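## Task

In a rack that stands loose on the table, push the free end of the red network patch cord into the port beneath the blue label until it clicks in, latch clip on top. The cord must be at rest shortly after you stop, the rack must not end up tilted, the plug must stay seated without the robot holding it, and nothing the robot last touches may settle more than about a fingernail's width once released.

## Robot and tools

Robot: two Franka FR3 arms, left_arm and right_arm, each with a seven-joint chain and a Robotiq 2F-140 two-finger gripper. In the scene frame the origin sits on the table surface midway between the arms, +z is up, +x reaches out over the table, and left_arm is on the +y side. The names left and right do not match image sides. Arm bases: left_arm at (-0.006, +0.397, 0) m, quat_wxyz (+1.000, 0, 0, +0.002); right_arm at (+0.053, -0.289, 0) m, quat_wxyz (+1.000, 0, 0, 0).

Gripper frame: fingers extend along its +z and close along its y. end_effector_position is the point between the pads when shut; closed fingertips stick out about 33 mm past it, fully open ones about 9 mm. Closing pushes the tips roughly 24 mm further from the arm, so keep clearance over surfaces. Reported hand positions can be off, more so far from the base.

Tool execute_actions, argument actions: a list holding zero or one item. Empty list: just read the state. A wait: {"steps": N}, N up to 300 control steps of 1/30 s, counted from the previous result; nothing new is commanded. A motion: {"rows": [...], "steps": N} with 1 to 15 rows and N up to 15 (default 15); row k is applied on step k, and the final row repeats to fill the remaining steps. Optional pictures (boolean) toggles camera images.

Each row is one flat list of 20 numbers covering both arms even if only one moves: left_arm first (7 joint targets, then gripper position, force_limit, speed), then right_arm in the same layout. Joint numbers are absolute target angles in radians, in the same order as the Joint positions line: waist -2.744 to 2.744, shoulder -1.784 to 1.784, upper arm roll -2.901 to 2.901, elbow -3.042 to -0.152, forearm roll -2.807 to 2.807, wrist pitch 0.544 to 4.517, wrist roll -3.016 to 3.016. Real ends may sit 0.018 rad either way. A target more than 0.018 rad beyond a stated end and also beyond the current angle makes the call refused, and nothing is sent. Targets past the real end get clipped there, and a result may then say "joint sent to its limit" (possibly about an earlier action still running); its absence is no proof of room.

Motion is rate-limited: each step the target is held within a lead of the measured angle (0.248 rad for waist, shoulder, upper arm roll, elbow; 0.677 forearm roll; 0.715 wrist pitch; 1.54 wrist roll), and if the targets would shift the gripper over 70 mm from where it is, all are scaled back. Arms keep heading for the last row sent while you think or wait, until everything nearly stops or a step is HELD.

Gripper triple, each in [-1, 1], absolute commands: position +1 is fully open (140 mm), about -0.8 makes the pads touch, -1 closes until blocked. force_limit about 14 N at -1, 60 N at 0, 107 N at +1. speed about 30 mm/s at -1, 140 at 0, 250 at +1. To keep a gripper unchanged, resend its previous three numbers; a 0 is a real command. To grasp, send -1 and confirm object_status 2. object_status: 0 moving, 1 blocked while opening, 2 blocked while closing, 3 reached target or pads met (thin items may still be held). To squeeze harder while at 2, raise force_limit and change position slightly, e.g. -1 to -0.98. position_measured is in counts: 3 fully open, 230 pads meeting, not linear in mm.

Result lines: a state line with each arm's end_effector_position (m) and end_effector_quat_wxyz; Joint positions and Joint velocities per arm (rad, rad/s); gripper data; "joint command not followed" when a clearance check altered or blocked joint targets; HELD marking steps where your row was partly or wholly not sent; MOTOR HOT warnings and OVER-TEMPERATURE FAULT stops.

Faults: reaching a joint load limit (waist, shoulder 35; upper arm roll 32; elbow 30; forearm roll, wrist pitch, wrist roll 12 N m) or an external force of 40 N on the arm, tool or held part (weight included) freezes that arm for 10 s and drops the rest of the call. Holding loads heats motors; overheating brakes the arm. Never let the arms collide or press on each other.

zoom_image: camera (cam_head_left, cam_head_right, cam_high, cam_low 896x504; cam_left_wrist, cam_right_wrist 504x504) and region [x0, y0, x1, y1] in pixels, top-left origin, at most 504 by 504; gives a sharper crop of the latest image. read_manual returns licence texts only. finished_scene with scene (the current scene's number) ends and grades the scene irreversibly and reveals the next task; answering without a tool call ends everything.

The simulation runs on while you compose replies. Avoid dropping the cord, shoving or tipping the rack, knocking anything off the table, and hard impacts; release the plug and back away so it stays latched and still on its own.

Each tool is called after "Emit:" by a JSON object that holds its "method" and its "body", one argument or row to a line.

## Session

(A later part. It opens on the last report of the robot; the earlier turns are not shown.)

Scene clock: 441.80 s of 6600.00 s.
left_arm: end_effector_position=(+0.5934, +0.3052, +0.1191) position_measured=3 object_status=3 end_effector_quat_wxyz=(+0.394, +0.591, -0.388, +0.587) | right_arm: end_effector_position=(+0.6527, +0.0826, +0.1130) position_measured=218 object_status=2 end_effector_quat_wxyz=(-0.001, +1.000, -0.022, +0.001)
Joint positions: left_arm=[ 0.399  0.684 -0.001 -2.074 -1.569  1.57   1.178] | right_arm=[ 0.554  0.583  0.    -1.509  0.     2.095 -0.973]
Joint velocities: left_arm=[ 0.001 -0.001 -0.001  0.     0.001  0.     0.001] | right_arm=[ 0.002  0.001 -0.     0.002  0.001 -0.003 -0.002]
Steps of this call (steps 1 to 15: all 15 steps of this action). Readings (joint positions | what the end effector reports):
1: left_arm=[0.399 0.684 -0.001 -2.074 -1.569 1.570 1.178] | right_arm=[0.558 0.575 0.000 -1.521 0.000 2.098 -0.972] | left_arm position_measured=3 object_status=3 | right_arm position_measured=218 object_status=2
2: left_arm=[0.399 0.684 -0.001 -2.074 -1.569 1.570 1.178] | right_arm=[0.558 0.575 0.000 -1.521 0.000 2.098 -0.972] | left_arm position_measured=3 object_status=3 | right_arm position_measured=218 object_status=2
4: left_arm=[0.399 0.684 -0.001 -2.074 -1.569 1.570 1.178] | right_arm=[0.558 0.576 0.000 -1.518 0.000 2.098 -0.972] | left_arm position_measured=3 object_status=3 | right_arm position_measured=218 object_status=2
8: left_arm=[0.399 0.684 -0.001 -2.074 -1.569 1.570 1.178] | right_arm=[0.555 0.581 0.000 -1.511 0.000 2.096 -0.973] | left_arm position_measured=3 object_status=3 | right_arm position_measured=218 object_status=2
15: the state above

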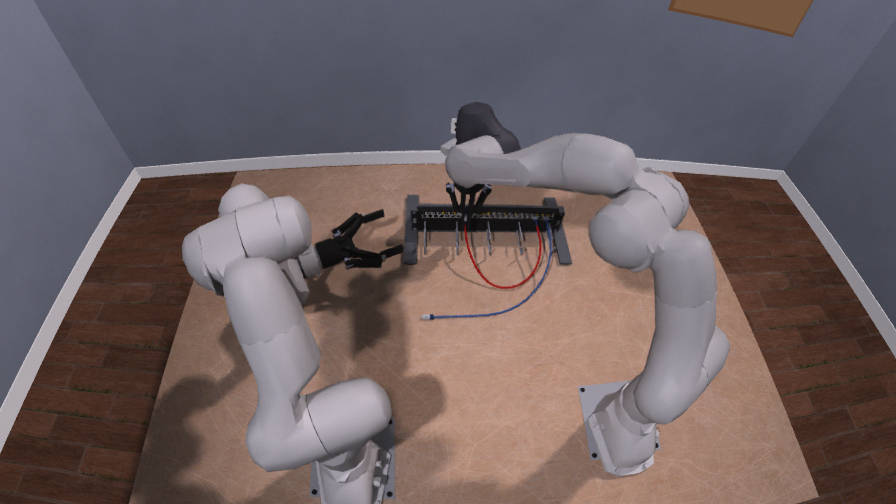

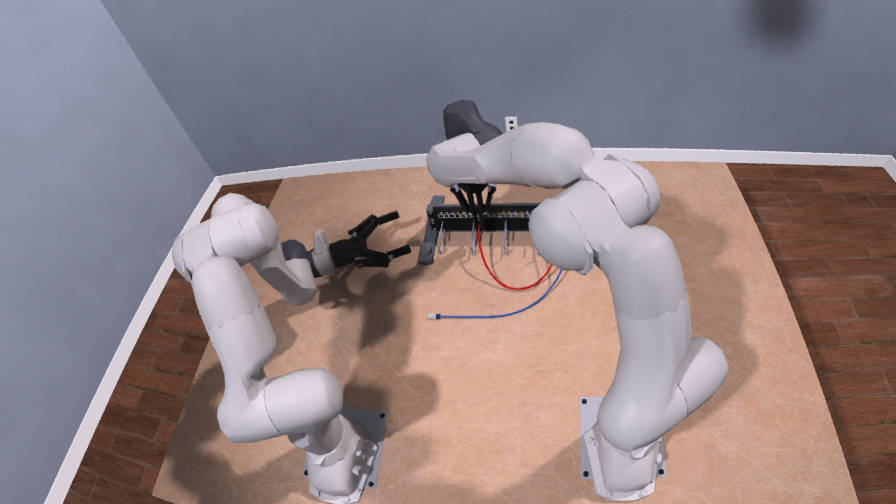

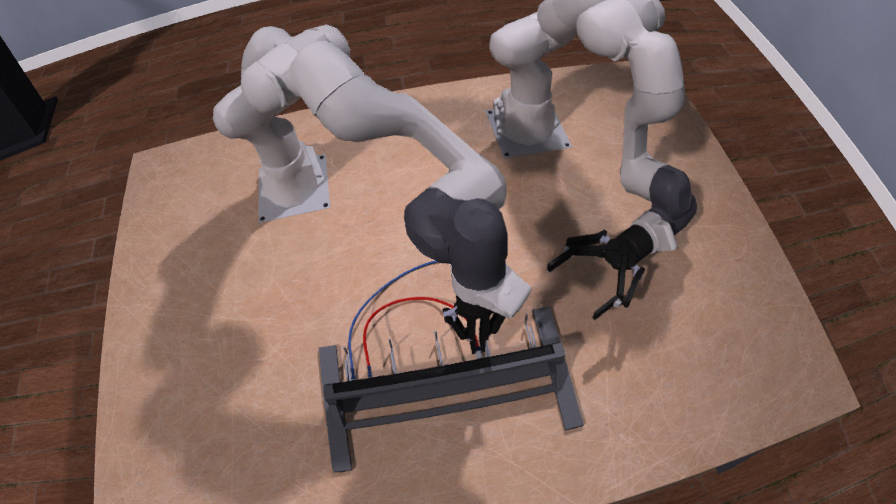

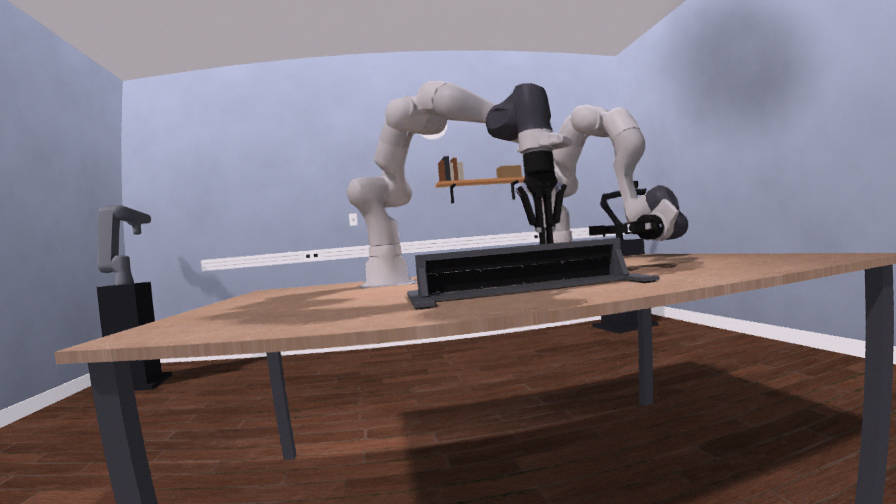

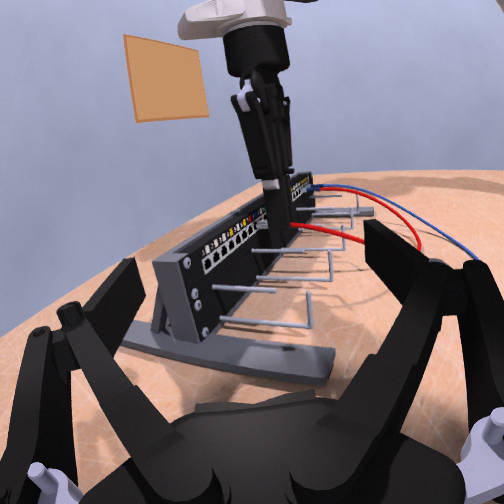

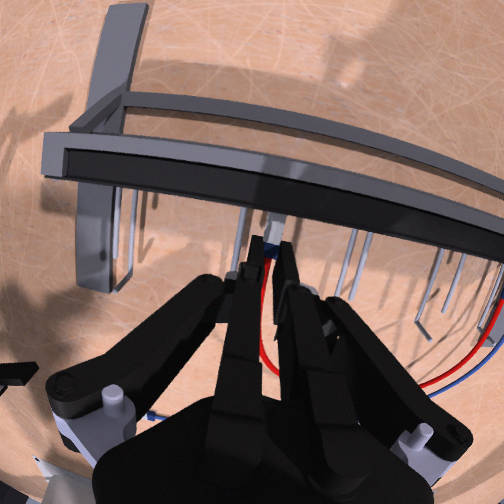

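Emit:
{"method": "execute_actions", "body": {
  "actions": [
    {"rows":[[0.399,0.6825,0,-2.073,-1.5708,1.5708,1.1847,1,0,0,0.5526,0.587,0,-1.5039,0,2.0906,-0.9785,-1,0.4,-0.6],[0.399,0.6825,0,-2.073,-1.5708,1.5708,1.1847,1,0,0,0.5521,0.5888,0,-1.501,0,2.0895,-0.979,-1,0.4,-0.6],[0.399,0.6825,0,-2.073,-1.5708,1.5708,1.1847,1,0,0,0.5516,0.5905,0,-1.4981,0,2.0883,-0.9795,-1,0.4,-0.6],[0.399,0.6825,0,-2.073,-1.5708,1.5708,1.1847,1,0,0,0.5511,0.5923,0,-1.4952,0,2.0872,-0.98,-1,0.4,-0.6],[0.399,0.6825,0,-2.073,-1.5708,1.5708,1.1847,1,0,0,0.5506,0.5941,0,-1.4922,0,2.086,-0.9805,-1,0.4,-0.6],[0.399,0.6825,0,-2.073,-1.5708,1.5708,1.1847,1,0,0,0.5501,0.5959,0,-1.4893,0,2.0849,-0.981,-1,0.4,-0.6],[0.399,0.6825,0,-2.073,-1.5708,1.5708,1.1847,1,0,0,0.5496,0.5976,0,-1.4864,0,2.0837,-0.9815,-1,0.4,-0.6],[0.399,0.6825,0,-2.073,-1.5708,1.5708,1.1847,1,0,0,0.5491,0.5994,0,-1.4835,0,2.0826,-0.982,-1,0.4,-0.6]],"steps":15}
  ],
  "pictures": false
}}

Emit:
{"method": "execute_actions", "body": {
  "actions": [
    {"steps":10}
  ]
}}

Emit:
{"method": "zoom_image", "body": {
  "camera": "cam_left_wrist",
  "region": [235, 200, 295, 250]
}}

Scene clock: 453.43 s of 6600.00 s.
left_arm: end_effector_position=(+0.5934, +0.3052, +0.1191) position_measured=3 object_status=3 end_effector_quat_wxyz=(+0.394, +0.591, -0.388, +0.587) | right_arm: end_effector_position=(+0.6556, +0.0831, +0.1125) position_measured=218 object_status=2 end_effector_quat_wxyz=(+0.000, +1.000, -0.021, -0.001)
Joint positions: left_arm=[ 0.399  0.684 -0.001 -2.074 -1.569  1.57   1.178] | right_arm=[ 0.553  0.597  0.    -1.487  0.     2.082 -0.977]
Joint velocities: left_arm=[ 0.    -0.    -0.     0.001  0.    -0.     0.001] | right_arm=[ 0.001  0.002  0.001  0.004 -0.001 -0.006 -0.005]
Steps of this call (steps 1 to 15: the robot went on to your last target; steps 16 to 90: nothing new was sent; then 8.13 s passed at rest; steps 91 to 105: all 15 steps of this action). Readings (joint positions | what the end effector reports):
91: left_arm=[0.399 0.684 -0.001 -2.074 -1.569 1.570 1.178] | right_arm=[0.554 0.584 0.000 -1.508 0.000 2.094 -0.974] | left_arm position_measured=3 object_status=3 | right_arm position_measured=218 object_status=2
92: left_arm=[0.399 0.684 -0.001 -2.074 -1.569 1.570 1.178] | right_arm=[0.554 0.585 0.000 -1.507 0.000 2.094 -0.974] | left_arm position_measured=3 object_status=3 | right_arm position_measured=218 object_status=2
94: left_arm=[0.399 0.684 -0.001 -2.074 -1.569 1.570 1.178] | right_arm=[0.554 0.587 0.000 -1.502 0.000 2.092 -0.974] | left_arm position_measured=3 object_status=3 | right_arm position_measured=218 object_status=2
98: left_arm=[0.399 0.684 -0.001 -2.074 -1.569 1.570 1.178] | right_arm=[0.553 0.594 0.000 -1.493 0.000 2.087 -0.975] | left_arm position_measured=3 object_status=3 | right_arm position_measured=218 object_status=2
105: the state above

Scene clock: 453.77 s of 6600.00 s.
left_arm: end_effector_position=(+0.5934, +0.3052, +0.1191) position_measured=3 object_status=3 end_effector_quat_wxyz=(+0.394, +0.591, -0.388, +0.587) | right_arm: end_effector_position=(+0.6556, +0.0831, +0.1125) position_measured=218 object_status=2 end_effector_quat_wxyz=(+0.000, +1.000, -0.021, -0.001)
Joint positions: left_arm=[ 0.399  0.684 -0.001 -2.074 -1.569  1.57   1.178] | right_arm=[ 0.553  0.597  0.    -1.487  0.     2.082 -0.977]
Joint velocities: left_arm=[ 0.001  0.     0.001  0.001  0.     0.    -0.   ] | right_arm=[-0.001  0.001 -0.001 -0.002 -0.    -0.001 -0.002]
Steps of this call (steps 1 to 10: the robot went on to your last target). Readings (joint positions | what the end effector reports):
1: left_arm=[0.399 0.684 -0.001 -2.074 -1.569 1.570 1.178] | right_arm=[0.553 0.597 0.000 -1.487 0.000 2.082 -0.977] | left_arm position_measured=3 object_status=3 | right_arm position_measured=218 object_status=2
2: left_arm=[0.399 0.684 -0.001 -2.074 -1.569 1.570 1.178] | right_arm=[0.553 0.597 0.000 -1.487 0.000 2.082 -0.977] | left_arm position_measured=3 object_status=3 | right_arm position_measured=218 object_status=2
4: left_arm=[0.399 0.684 -0.001 -2.074 -1.569 1.570 1.178] | right_arm=[0.553 0.597 0.000 -1.487 0.000 2.082 -0.977] | left_arm position_measured=3 object_status=3 | right_arm position_measured=218 object_status=2
8: left_arm=[0.399 0.684 -0.001 -2.074 -1.569 1.570 1.178] | right_arm=[0.553 0.597 0.000 -1.487 0.000 2.082 -0.977] | left_arm position_measured=3 object_status=3 | right_arm position_measured=218 object_status=2
10: the state above

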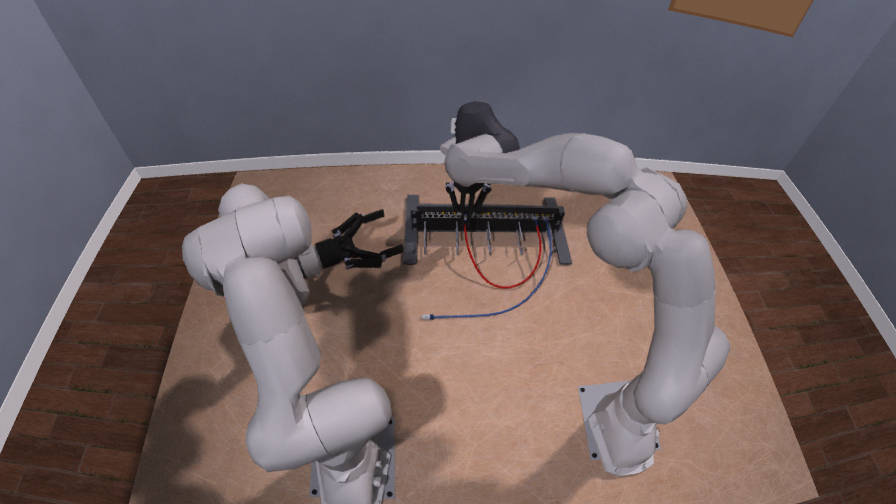

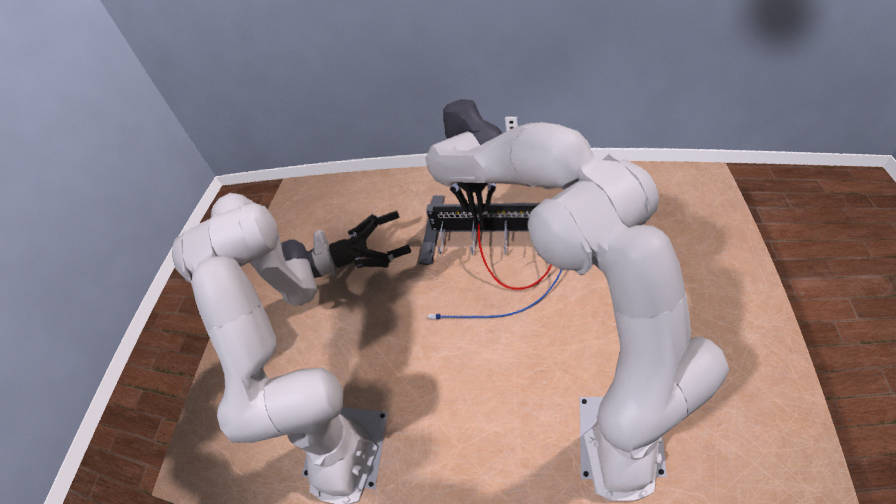

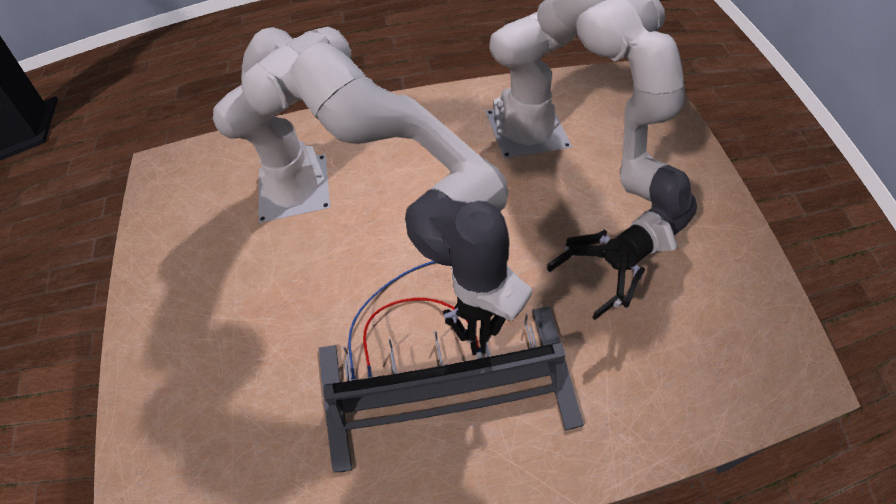

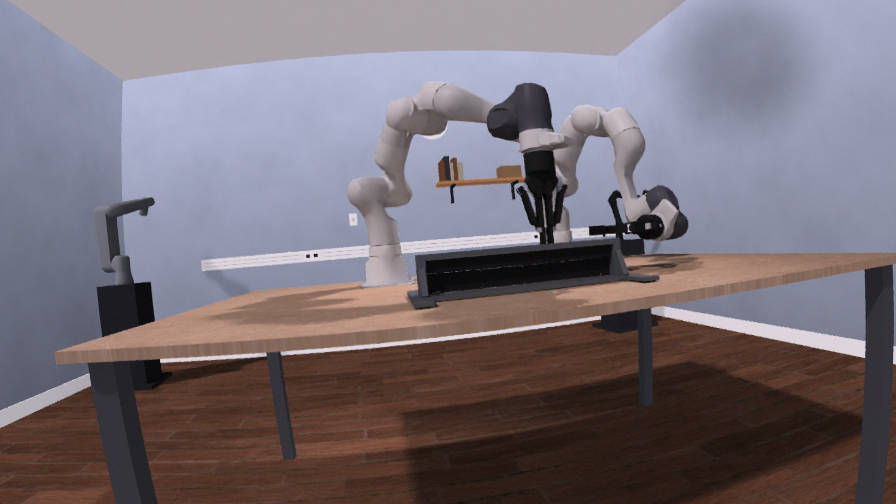

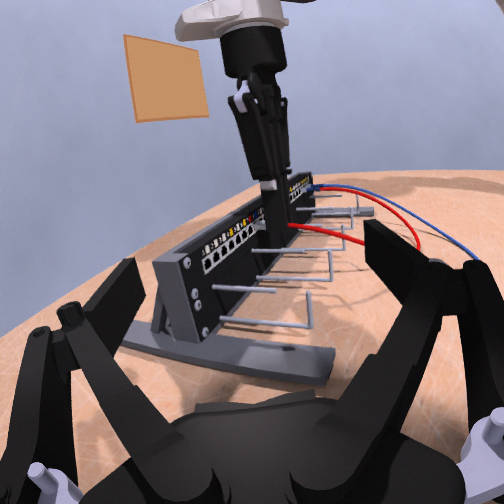

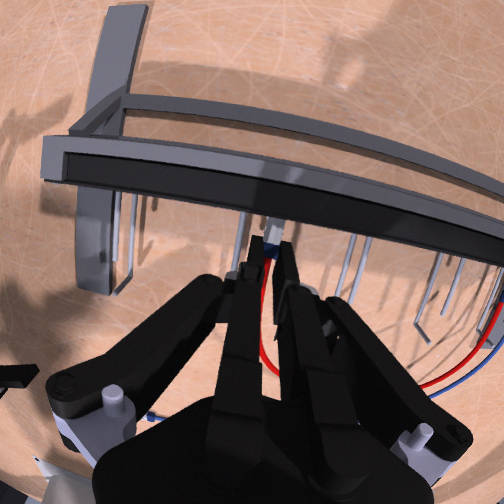

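Region (235, 200, 295, 250) of cam_left_wrist's 504x504 image, scaled by 8.400, with more detail than that image has.

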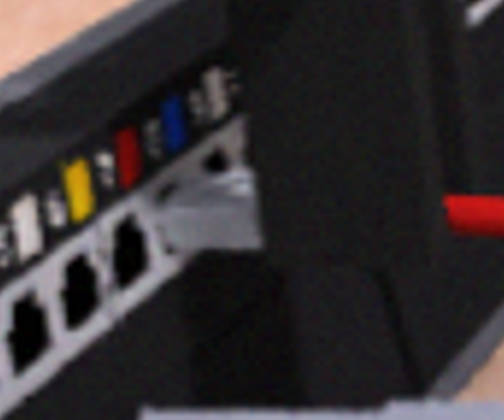

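Emit:
{"method": "execute_actions", "body": {
  "actions": [
    {"rows":[[0.399,0.6825,0,-2.073,-1.5708,1.5708,1.1847,1,0,0,0.5491,0.597,0,-1.4835,0,2.081,-0.982,-1,0.4,-0.6],[0.399,0.6825,0,-2.073,-1.5708,1.5708,1.1847,1,0,0,0.5491,0.597,0,-1.483,0,2.0805,-0.982,-1,0.4,-0.6],[0.399,0.6825,0,-2.073,-1.5708,1.5708,1.1847,1,0,0,0.5491,0.597,0,-1.4825,0,2.080,-0.982,-1,0.4,-0.6],[0.399,0.6825,0,-2.073,-1.5708,1.5708,1.1847,1,0,0,0.5491,0.597,0,-1.482,0,2.0795,-0.982,-1,0.4,-0.6],[0.399,0.6825,0,-2.073,-1.5708,1.5708,1.1847,1,0,0,0.5491,0.597,0,-1.4815,0,2.079,-0.982,-1,0.4,-0.6]],"steps":15}
  ],
  "pictures": false
}}

Scene clock: 469.10 s of 6600.00 s.
left_arm: end_effector_position=(+0.5934, +0.3052, +0.1191) position_measured=3 object_status=3 end_effector_quat_wxyz=(+0.394, +0.591, -0.388, +0.587) | right_arm: end_effector_position=(+0.6556, +0.0827, +0.1130) position_measured=218 object_status=2 end_effector_quat_wxyz=(+0.001, +1.000, -0.021, -0.002)
Joint positions: left_arm=[ 0.399  0.684 -0.001 -2.074 -1.569  1.57   1.178] | right_arm=[ 0.552  0.597  0.001 -1.485  0.     2.079 -0.978]
Joint velocities: left_arm=[ 0.001  0.001 -0.001  0.    -0.     0.001 -0.   ] | right_arm=[ 0.001 -0.    -0.001  0.001 -0.001 -0.001 -0.002]
Steps of this call (steps 1 to 15: the robot went on to your last target; steps 16 to 90: nothing new was sent; then 11.83 s passed at rest; steps 91 to 105: all 15 steps of this action). Readings (joint positions | what the end effector reports):
91: left_arm=[0.399 0.684 -0.001 -2.074 -1.569 1.570 1.178] | right_arm=[0.553 0.597 0.001 -1.486 0.000 2.081 -0.978] | left_arm position_measured=3 object_status=3 | right_arm position_measured=218 object_status=2
92: left_arm=[0.399 0.684 -0.001 -2.074 -1.569 1.570 1.178] | right_arm=[0.553 0.597 0.001 -1.486 0.000 2.081 -0.978] | left_arm position_measured=3 object_status=3 | right_arm position_measured=218 object_status=2
94: left_arm=[0.399 0.684 -0.001 -2.074 -1.569 1.570 1.178] | right_arm=[0.553 0.597 0.001 -1.486 0.000 2.081 -0.978] | left_arm position_measured=3 object_status=3 | right_arm position_measured=218 object_status=2
98: left_arm=[0.399 0.684 -0.001 -2.074 -1.569 1.570 1.178] | right_arm=[0.552 0.597 0.001 -1.485 0.000 2.080 -0.978] | left_arm position_measured=3 object_status=3 | right_arm position_measured=218 object_status=2
105: the state above

Emit:
{"method": "execute_actions", "body": {
  "actions": [
    {"rows":[[0.399,0.6825,0,-2.073,-1.5708,1.5708,1.1847,1,0,0,0.5488,0.597,0,-1.481,0,2.0785,-0.982,-1,0.4,-0.6],[0.399,0.6825,0,-2.073,-1.5708,1.5708,1.1847,1,0,0,0.5486,0.597,0,-1.4805,0,2.078,-0.982,-1,0.4,-0.6],[0.399,0.6825,0,-2.073,-1.5708,1.5708,1.1847,1,0,0,0.5484,0.597,0,-1.480,0,2.0775,-0.982,-1,0.4,-0.6]],"steps":15}
  ]
}}

Emit:
{"method": "zoom_image", "body": {
  "camera": "cam_left_wrist",
  "region": [235, 200, 295, 250]
}}

Scene clock: 474.17 s of 6600.00 s.
left_arm: end_effector_position=(+0.5934, +0.3052, +0.1191) position_measured=3 object_status=3 end_effector_quat_wxyz=(+0.394, +0.591, -0.388, +0.587) | right_arm: end_effector_position=(+0.6556, +0.0824, +0.1134) position_measured=218 object_status=2 end_effector_quat_wxyz=(+0.001, +1.000, -0.021, -0.002)
Joint positions: left_arm=[ 0.399  0.684 -0.001 -2.074 -1.569  1.57   1.178] | right_arm=[ 0.552  0.597  0.001 -1.484  0.     2.077 -0.978]
Joint velocities: left_arm=[ 0.001 -0.    -0.001 -0.001  0.001  0.     0.001] | right_arm=[-0.     0.001 -0.001  0.001 -0.     0.001  0.001]
Steps of this call (steps 1 to 15: the robot went on to your last target; steps 16 to 90: nothing new was sent; then 1.57 s passed at rest; steps 91 to 105: all 15 steps of this action). Readings (joint positions | what the end effector reports):
91: left_arm=[0.399 0.684 -0.001 -2.074 -1.569 1.570 1.178] | right_arm=[0.552 0.597 0.001 -1.485 0.000 2.079 -0.978] | left_arm position_measured=3 object_status=3 | right_arm position_measured=218 object_status=2
92: left_arm=[0.399 0.684 -0.001 -2.074 -1.569 1.570 1.178] | right_arm=[0.552 0.597 0.001 -1.485 0.000 2.078 -0.978] | left_arm position_measured=3 object_status=3 | right_arm position_measured=218 object_status=2
94: left_arm=[0.399 0.684 -0.001 -2.074 -1.569 1.570 1.178] | right_arm=[0.552 0.597 0.001 -1.484 0.000 2.078 -0.978] | left_arm position_measured=3 object_status=3 | right_arm position_measured=218 object_status=2
98: left_arm=[0.399 0.684 -0.001 -2.074 -1.569 1.570 1.178] | right_arm=[0.552 0.597 0.001 -1.484 0.000 2.077 -0.978] | left_arm position_measured=3 object_status=3 | right_arm position_measured=218 object_status=2
105: the state above

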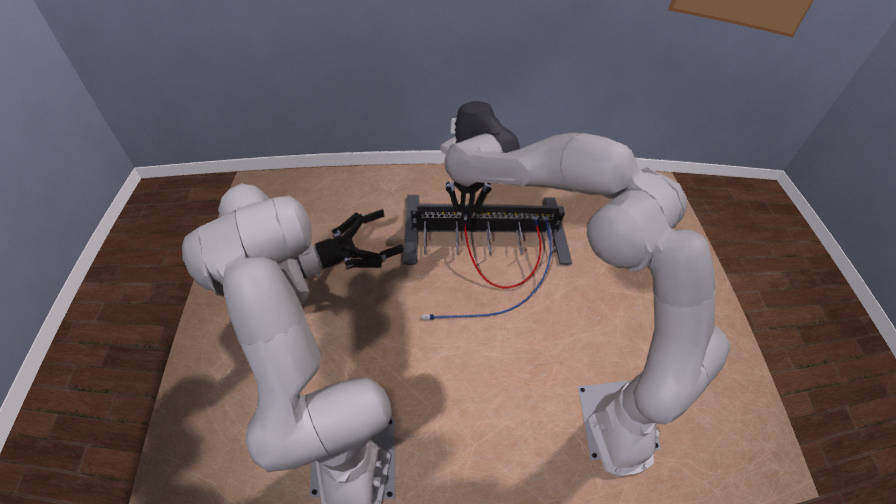

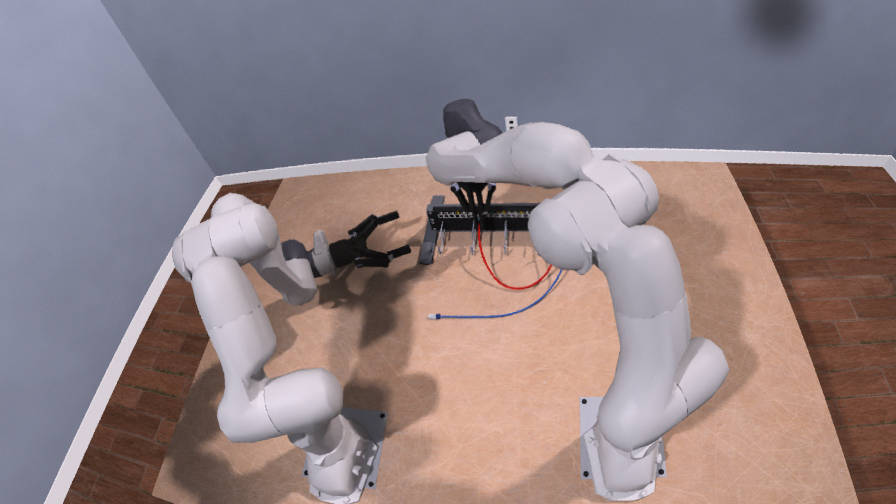

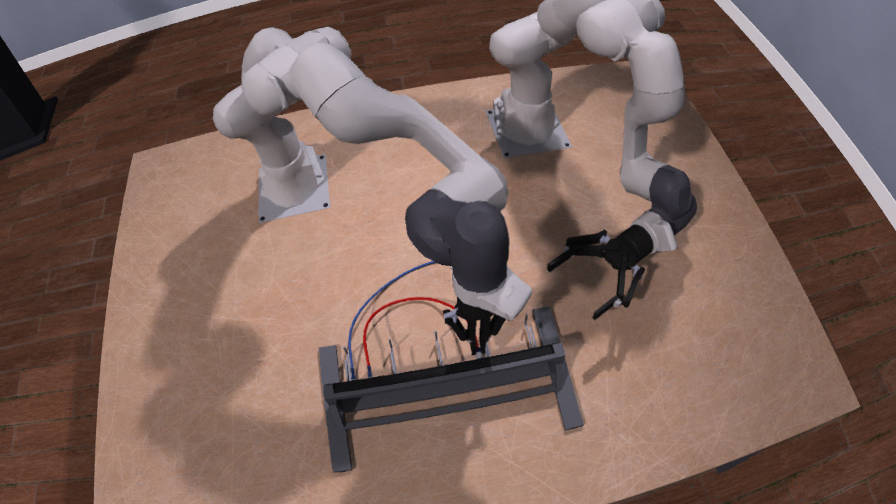

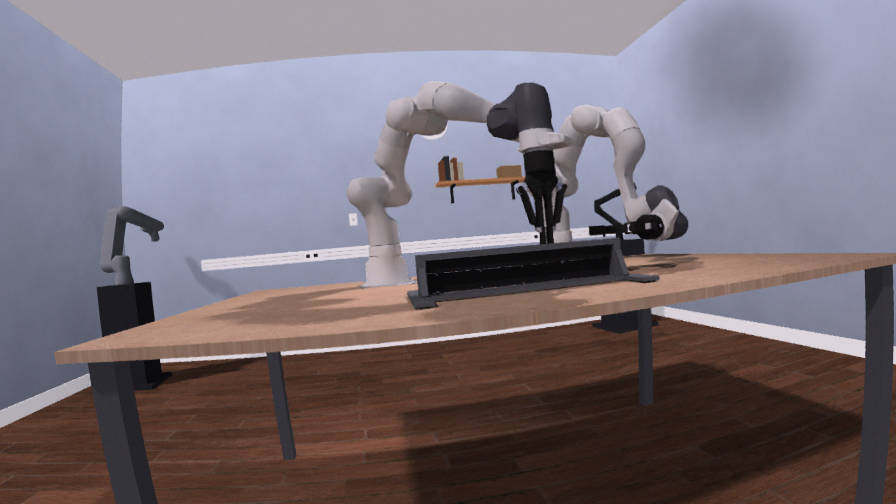

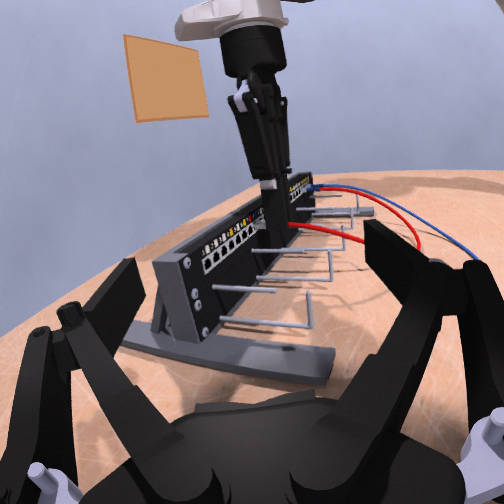

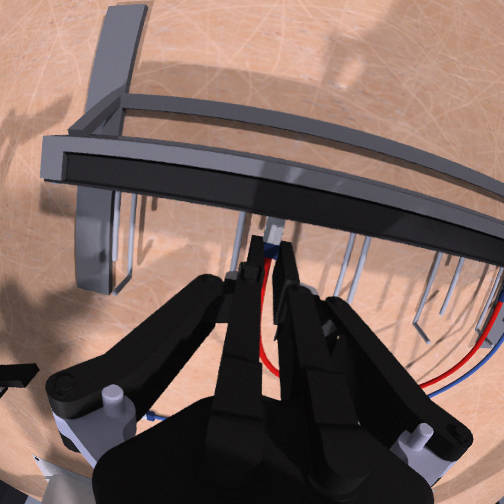

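Region (235, 200, 295, 250) of cam_left_wrist's 504x504 image, scaled by 8.400, with more detail than that image has.

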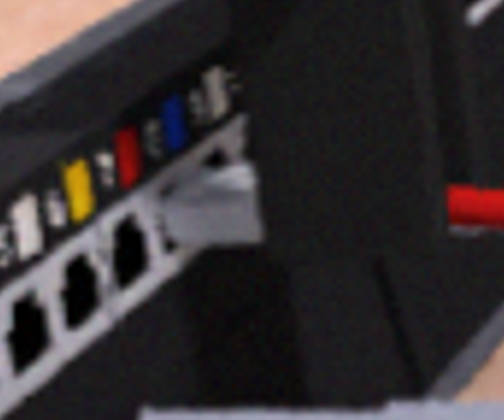

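Emit:
{"method": "execute_actions", "body": {
  "actions": [
    {"rows":[[0.399,0.6825,0,-2.073,-1.5708,1.5708,1.1847,1,0,0,0.549,0.598,0,-1.4825,0,2.080,-0.982,-1,0.4,-0.6],[0.399,0.6825,0,-2.073,-1.5708,1.5708,1.1847,1,0,0,0.549,0.5985,0,-1.4825,0,2.080,-0.982,-1,0.4,-0.6],[0.399,0.6825,0,-2.073,-1.5708,1.5708,1.1847,1,0,0,0.549,0.5988,0,-1.4825,0,2.080,-0.982,-1,0.4,-0.6],[0.399,0.6825,0,-2.073,-1.5708,1.5708,1.1847,1,0,0,0.549,0.5991,0,-1.4825,0,2.080,-0.982,-1,0.4,-0.6],[0.399,0.6825,0,-2.073,-1.5708,1.5708,1.1847,1,0,0,0.549,0.5994,0,-1.4825,0,2.080,-0.982,-1,0.4,-0.6],[0.399,0.6825,0,-2.073,-1.5708,1.5708,1.1847,1,0,0,0.549,0.5997,0,-1.4825,0,2.080,-0.982,-1,0.4,-0.6],[0.399,0.6825,0,-2.073,-1.5708,1.5708,1.1847,1,0,0,0.549,0.600,0,-1.4825,0,2.080,-0.982,-1,0.4,-0.6]],"steps":15}
  ],
  "pictures": false
}}

Scene clock: 483.77 s of 6600.00 s.
left_arm: end_effector_position=(+0.5934, +0.3052, +0.1191) position_measured=3 object_status=3 end_effector_quat_wxyz=(+0.394, +0.591, -0.388, +0.587) | right_arm: end_effector_position=(+0.6556, +0.0822, +0.1130) position_measured=218 object_status=2 end_effector_quat_wxyz=(+0.001, +1.000, -0.021, -0.002)
Joint positions: left_arm=[ 0.399  0.684 -0.001 -2.074 -1.569  1.57   1.178] | right_arm=[ 0.552  0.598  0.001 -1.484  0.     2.077 -0.978]
Joint velocities: left_arm=[ 0.     0.    -0.     0.    -0.    -0.    -0.001] | right_arm=[ 0.001  0.002  0.001 -0.    -0.001 -0.     0.001]
Steps of this call (steps 1 to 15: the robot went on to your last target; steps 16 to 90: nothing new was sent; then 6.10 s passed at rest; steps 91 to 105: all 15 steps of this action). Readings (joint positions | what the end effector reports):
91: left_arm=[0.399 0.684 -0.001 -2.074 -1.569 1.570 1.178] | right_arm=[0.552 0.597 0.001 -1.484 0.000 2.077 -0.978] | left_arm position_measured=3 object_status=3 | right_arm position_measured=218 object_status=2
92: left_arm=[0.399 0.684 -0.001 -2.074 -1.569 1.570 1.178] | right_arm=[0.552 0.597 0.001 -1.484 0.000 2.077 -0.978] | left_arm position_measured=3 object_status=3 | right_arm position_measured=218 object_status=2
94: left_arm=[0.399 0.684 -0.001 -2.074 -1.569 1.570 1.178] | right_arm=[0.552 0.598 0.001 -1.484 0.000 2.077 -0.978] | left_arm position_measured=3 object_status=3 | right_arm position_measured=218 object_status=2
98: left_arm=[0.399 0.684 -0.001 -2.074 -1.569 1.570 1.178] | right_arm=[0.552 0.598 0.001 -1.484 0.000 2.077 -0.978] | left_arm position_measured=3 object_status=3 | right_arm position_measured=218 object_status=2
105: the state above

Emit:
{"method": "execute_actions", "body": {
  "actions": [
    {"rows":[[0.399,0.6825,0,-2.073,-1.5708,1.5708,1.1847,1,0,0,0.549,0.6003,0,-1.4825,0,2.082,-0.982,-1,0.4,-0.6],[0.399,0.6825,0,-2.073,-1.5708,1.5708,1.1847,1,0,0,0.549,0.6006,0,-1.4825,0,2.083,-0.982,-1,0.4,-0.6],[0.399,0.6825,0,-2.073,-1.5708,1.5708,1.1847,1,0,0,0.549,0.6009,0,-1.4825,0,2.083,-0.982,-1,0.4,-0.6]],"steps":15}
  ],
  "pictures": false
}}

Scene clock: 487.87 s of 6600.00 s.
left_arm: end_effector_position=(+0.5934, +0.3052, +0.1191) position_measured=3 object_status=3 end_effector_quat_wxyz=(+0.394, +0.591, -0.388, +0.587) | right_arm: end_effector_position=(+0.6556, +0.0822, +0.1126) position_measured=218 object_status=2 end_effector_quat_wxyz=(+0.001, +1.000, -0.021, -0.002)
Joint positions: left_arm=[ 0.399  0.684 -0.001 -2.074 -1.569  1.57   1.178] | right_arm=[ 0.552  0.599  0.001 -1.484  0.     2.077 -0.978]
Joint velocities: left_arm=[-0.001 -0.001 -0.     0.    -0.    -0.     0.   ] | right_arm=[ 0.001  0.002  0.     0.001 -0.    -0.001 -0.   ]
Steps of this call (steps 1 to 15: the robot went on to your last target; steps 16 to 90: nothing new was sent; then 0.60 s passed at rest; steps 91 to 105: all 15 steps of this action). Readings (joint positions | what the end effector reports):
91: left_arm=[0.399 0.684 -0.001 -2.074 -1.569 1.570 1.178] | right_arm=[0.552 0.598 0.001 -1.484 0.000 2.077 -0.978] | left_arm position_measured=3 object_status=3 | right_arm position_measured=218 object_status=2
92: left_arm=[0.399 0.684 -0.001 -2.074 -1.569 1.570 1.178] | right_arm=[0.552 0.598 0.001 -1.484 0.000 2.077 -0.978] | left_arm position_measured=3 object_status=3 | right_arm position_measured=218 object_status=2
94: left_arm=[0.399 0.684 -0.001 -2.074 -1.569 1.570 1.178] | right_arm=[0.552 0.598 0.001 -1.484 0.000 2.077 -0.978] | left_arm position_measured=3 object_status=3 | right_arm position_measured=218 object_status=2
98: left_arm=[0.399 0.684 -0.001 -2.074 -1.569 1.570 1.178] | right_arm=[0.552 0.599 0.001 -1.484 0.000 2.077 -0.978] | left_arm position_measured=3 object_status=3 | right_arm position_measured=218 object_status=2
105: the state above

Emit:
{"method": "execute_actions", "body": {
  "actions": [
    {"rows":[[0.399,0.6825,0,-2.073,-1.5708,1.5708,1.1847,1,0,0,0.549,0.6012,0,-1.4825,0,2.084,-0.982,-1,0.4,-0.6],[0.399,0.6825,0,-2.073,-1.5708,1.5708,1.1847,1,0,0,0.549,0.6015,0,-1.4825,0,2.084,-0.982,-1,0.4,-0.6],[0.399,0.6825,0,-2.073,-1.5708,1.5708,1.1847,1,0,0,0.549,0.6018,0,-1.4825,0,2.084,-0.982,-1,0.4,-0.6]],"steps":15}
  ]
}}

Emit:
{"method": "zoom_image", "body": {
  "camera": "cam_left_wrist",
  "region": [235, 200, 295, 250]
}}

Scene clock: 492.13 s of 6600.00 s.
left_arm: end_effector_position=(+0.5934, +0.3052, +0.1191) position_measured=3 object_status=3 end_effector_quat_wxyz=(+0.394, +0.591, -0.388, +0.587) | right_arm: end_effector_position=(+0.6556, +0.0822, +0.1121) position_measured=218 object_status=2 end_effector_quat_wxyz=(+0.001, +1.000, -0.021, -0.002)
Joint positions: left_arm=[ 0.399  0.684 -0.001 -2.074 -1.569  1.57   1.178] | right_arm=[ 0.552  0.599  0.001 -1.484  0.     2.078 -0.978]
Joint velocities: left_arm=[-0.     0.    -0.     0.001  0.001 -0.001 -0.   ] | right_arm=[-0.001  0.     0.002 -0.001 -0.001 -0.001  0.   ]
Steps of this call (steps 1 to 15: the robot went on to your last target; steps 16 to 90: nothing new was sent; then 0.77 s passed at rest; steps 91 to 105: all 15 steps of this action). Readings (joint positions | what the end effector reports):
91: left_arm=[0.399 0.684 -0.001 -2.074 -1.569 1.570 1.178] | right_arm=[0.552 0.599 0.001 -1.484 0.000 2.077 -0.978] | left_arm position_measured=3 object_status=3 | right_arm position_measured=218 object_status=2
92: left_arm=[0.399 0.684 -0.001 -2.074 -1.569 1.570 1.178] | right_arm=[0.552 0.599 0.001 -1.484 0.000 2.077 -0.978] | left_arm position_measured=3 object_status=3 | right_arm position_measured=218 object_status=2
94: left_arm=[0.399 0.684 -0.001 -2.074 -1.569 1.570 1.178] | right_arm=[0.552 0.599 0.001 -1.484 0.000 2.077 -0.978] | left_arm position_measured=3 object_status=3 | right_arm position_measured=218 object_status=2
98: left_arm=[0.399 0.684 -0.001 -2.074 -1.569 1.570 1.178] | right_arm=[0.552 0.599 0.001 -1.484 0.000 2.078 -0.978] | left_arm position_measured=3 object_status=3 | right_arm position_measured=218 object_status=2
105: the state above

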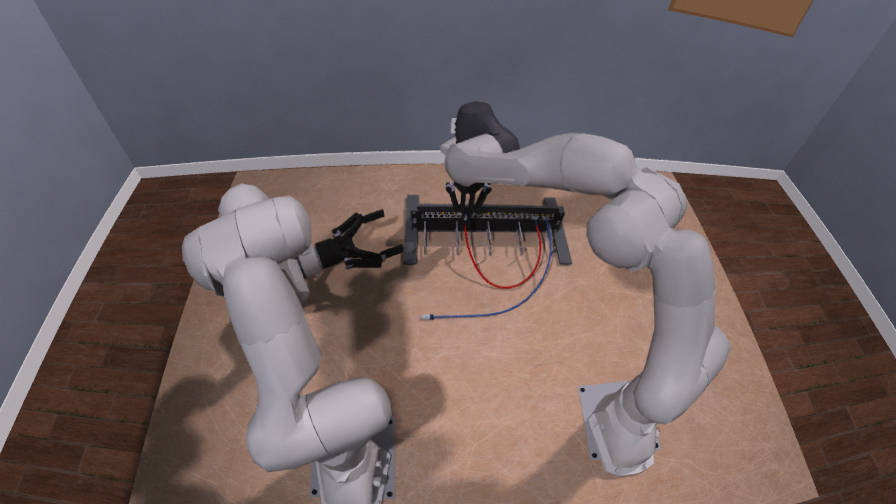

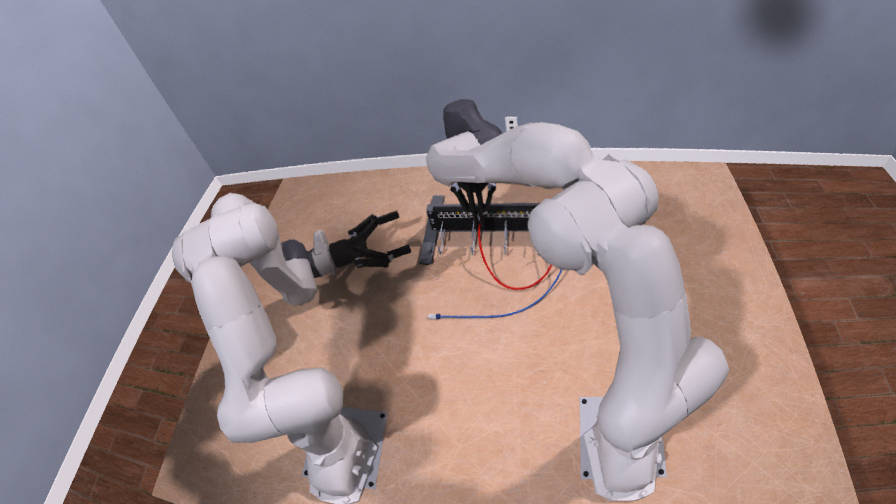

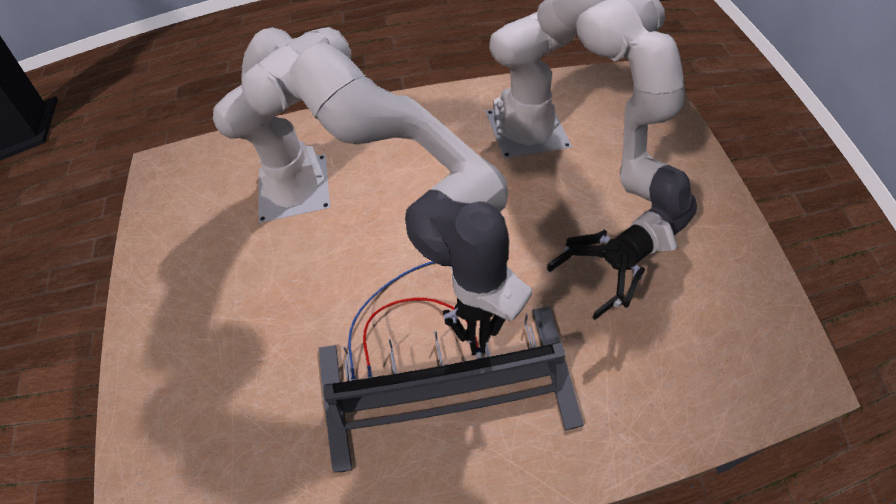

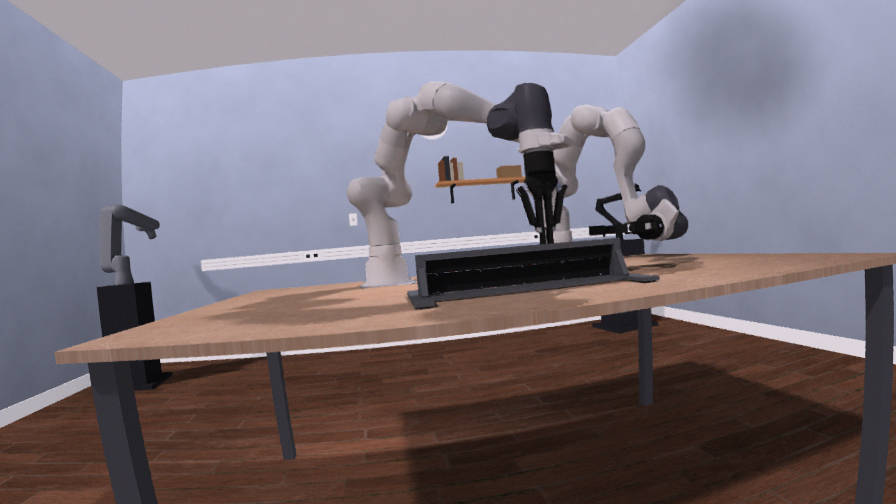

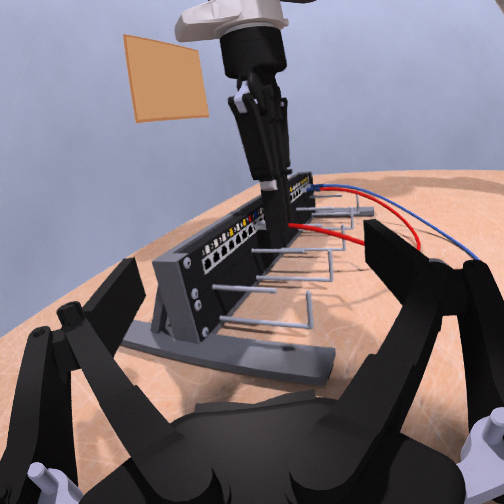

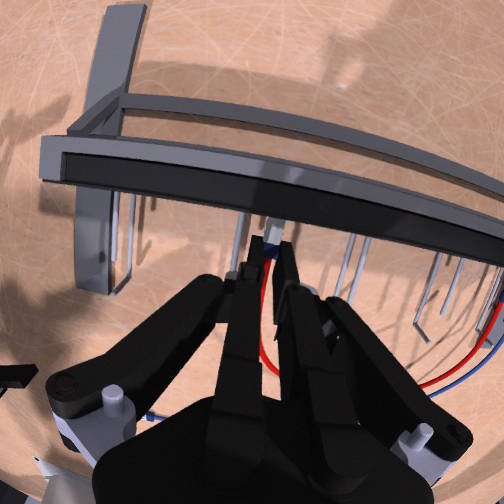

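Region (235, 200, 295, 250) of cam_left_wrist's 504x504 image, scaled by 8.400, with more detail than that image has.

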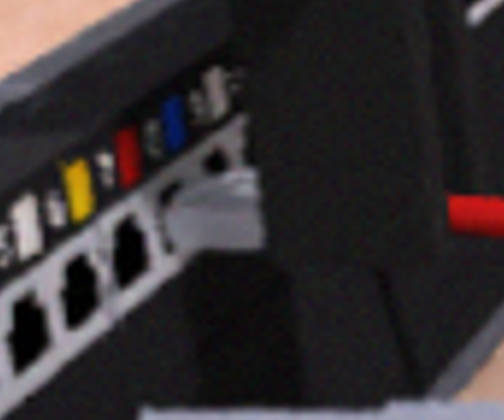

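Emit:
{"method": "execute_actions", "body": {
  "actions": [
    {"rows":[[0.399,0.6825,0,-2.073,-1.5708,1.5708,1.1847,1,0,0,0.550,0.6012,0,-1.482,0,2.086,-0.982,-1,0.4,-0.6],[0.399,0.6825,0,-2.073,-1.5708,1.5708,1.1847,1,0,0,0.551,0.6012,0,-1.482,0,2.086,-0.982,-1,0.4,-0.6],[0.399,0.6825,0,-2.073,-1.5708,1.5708,1.1847,1,0,0,0.5515,0.6012,0,-1.482,0,2.086,-0.982,-1,0.4,-0.6],[0.399,0.6825,0,-2.073,-1.5708,1.5708,1.1847,1,0,0,0.552,0.6012,0,-1.482,0,2.086,-0.982,-1,0.4,-0.6],[0.399,0.6825,0,-2.073,-1.5708,1.5708,1.1847,1,0,0,0.5525,0.6012,0,-1.482,0,2.086,-0.982,-1,0.4,-0.6],[0.399,0.6825,0,-2.073,-1.5708,1.5708,1.1847,1,0,0,0.553,0.6012,0,-1.482,0,2.086,-0.982,-1,0.4,-0.6]],"steps":15}
  ],
  "pictures": false
}}

Scene clock: 500.63 s of 6600.00 s.
left_arm: end_effector_position=(+0.5934, +0.3052, +0.1191) position_measured=3 object_status=3 end_effector_quat_wxyz=(+0.394, +0.591, -0.388, +0.587) | right_arm: end_effector_position=(+0.6557, +0.0827, +0.1119) position_measured=218 object_status=2 end_effector_quat_wxyz=(+0.001, +1.000, -0.021, -0.002)
Joint positions: left_arm=[ 0.399  0.684 -0.001 -2.074 -1.569  1.57   1.178] | right_arm=[ 0.552  0.6    0.001 -1.484  0.     2.079 -0.978]
Joint velocities: left_arm=[ 0.001 -0.002  0.001  0.001  0.    -0.     0.002] | right_arm=[-0.001 -0.001 -0.     0.    -0.     0.001 -0.001]
Steps of this call (steps 1 to 15: the robot went on to your last target; steps 16 to 90: nothing new was sent; then 5.00 s passed at rest; steps 91 to 105: all 15 steps of this action). Readings (joint positions | what the end effector reports):
91: left_arm=[0.399 0.684 -0.001 -2.074 -1.569 1.570 1.178] | right_arm=[0.552 0.599 0.001 -1.484 0.000 2.078 -0.978] | left_arm position_measured=3 object_status=3 | right_arm position_measured=218 object_status=2
92: left_arm=[0.399 0.684 -0.001 -2.074 -1.569 1.570 1.178] | right_arm=[0.552 0.599 0.001 -1.484 0.000 2.078 -0.978] | left_arm position_measured=3 object_status=3 | right_arm position_measured=218 object_status=2
94: left_arm=[0.399 0.684 -0.001 -2.074 -1.569 1.570 1.178] | right_arm=[0.552 0.599 0.001 -1.484 0.000 2.078 -0.978] | left_arm position_measured=3 object_status=3 | right_arm position_measured=218 object_status=2
98: left_arm=[0.399 0.684 -0.001 -2.074 -1.569 1.570 1.178] | right_arm=[0.552 0.600 0.001 -1.484 0.000 2.078 -0.978] | left_arm position_measured=3 object_status=3 | right_arm position_measured=218 object_status=2
105: the state above

Emit:
{"method": "execute_actions", "body": {
  "actions": [
    {"rows":[[0.399,0.6825,0,-2.073,-1.5708,1.5708,1.1847,1,0,0,0.5533,0.6005,0,-1.482,0,2.087,-0.982,-1,0.4,-0.6],[0.399,0.6825,0,-2.073,-1.5708,1.5708,1.1847,1,0,0,0.5536,0.6005,0,-1.482,0,2.088,-0.982,-1,0.4,-0.6]],"steps":15}
  ],
  "pictures": false
}}

Scene clock: 503.90 s of 6600.00 s.
left_arm: end_effector_position=(+0.5934, +0.3052, +0.1191) position_measured=3 object_status=3 end_effector_quat_wxyz=(+0.394, +0.591, -0.388, +0.587) | right_arm: end_effector_position=(+0.6557, +0.0834, +0.1119) position_measured=218 object_status=2 end_effector_quat_wxyz=(+0.001, +1.000, -0.020, -0.002)
Joint positions: left_arm=[ 0.399  0.684 -0.001 -2.074 -1.569  1.57   1.178] | right_arm=[ 0.553  0.6    0.001 -1.484  0.     2.08  -0.978]
Joint velocities: left_arm=[ 0.    -0.001  0.001  0.    -0.001  0.001 -0.   ] | right_arm=[-0.001 -0.     0.001  0.     0.     0.002 -0.001]
Steps of this call (steps 1 to 15: the robot went on to your last target; steps 16 to 83: nothing new was sent; steps 84 to 98: all 15 steps of this action). Readings (joint positions | what the end effector reports):
84: left_arm=[0.399 0.684 -0.001 -2.074 -1.569 1.570 1.178] | right_arm=[0.552 0.600 0.001 -1.484 0.000 2.079 -0.978] | left_arm position_measured=3 object_status=3 | right_arm position_measured=218 object_status=2
85: left_arm=[0.399 0.684 -0.001 -2.074 -1.569 1.570 1.178] | right_arm=[0.552 0.600 0.001 -1.484 0.000 2.079 -0.978] | left_arm position_measured=3 object_status=3 | right_arm position_measured=218 object_status=2
87: left_arm=[0.399 0.684 -0.001 -2.074 -1.569 1.570 1.178] | right_arm=[0.553 0.600 0.001 -1.484 0.000 2.080 -0.978] | left_arm position_measured=3 object_status=3 | right_arm position_measured=218 object_status=2
91: left_arm=[0.399 0.684 -0.001 -2.074 -1.569 1.570 1.178] | right_arm=[0.553 0.600 0.001 -1.484 0.000 2.080 -0.978] | left_arm position_measured=3 object_status=3 | right_arm position_measured=218 object_status=2
98: the state above


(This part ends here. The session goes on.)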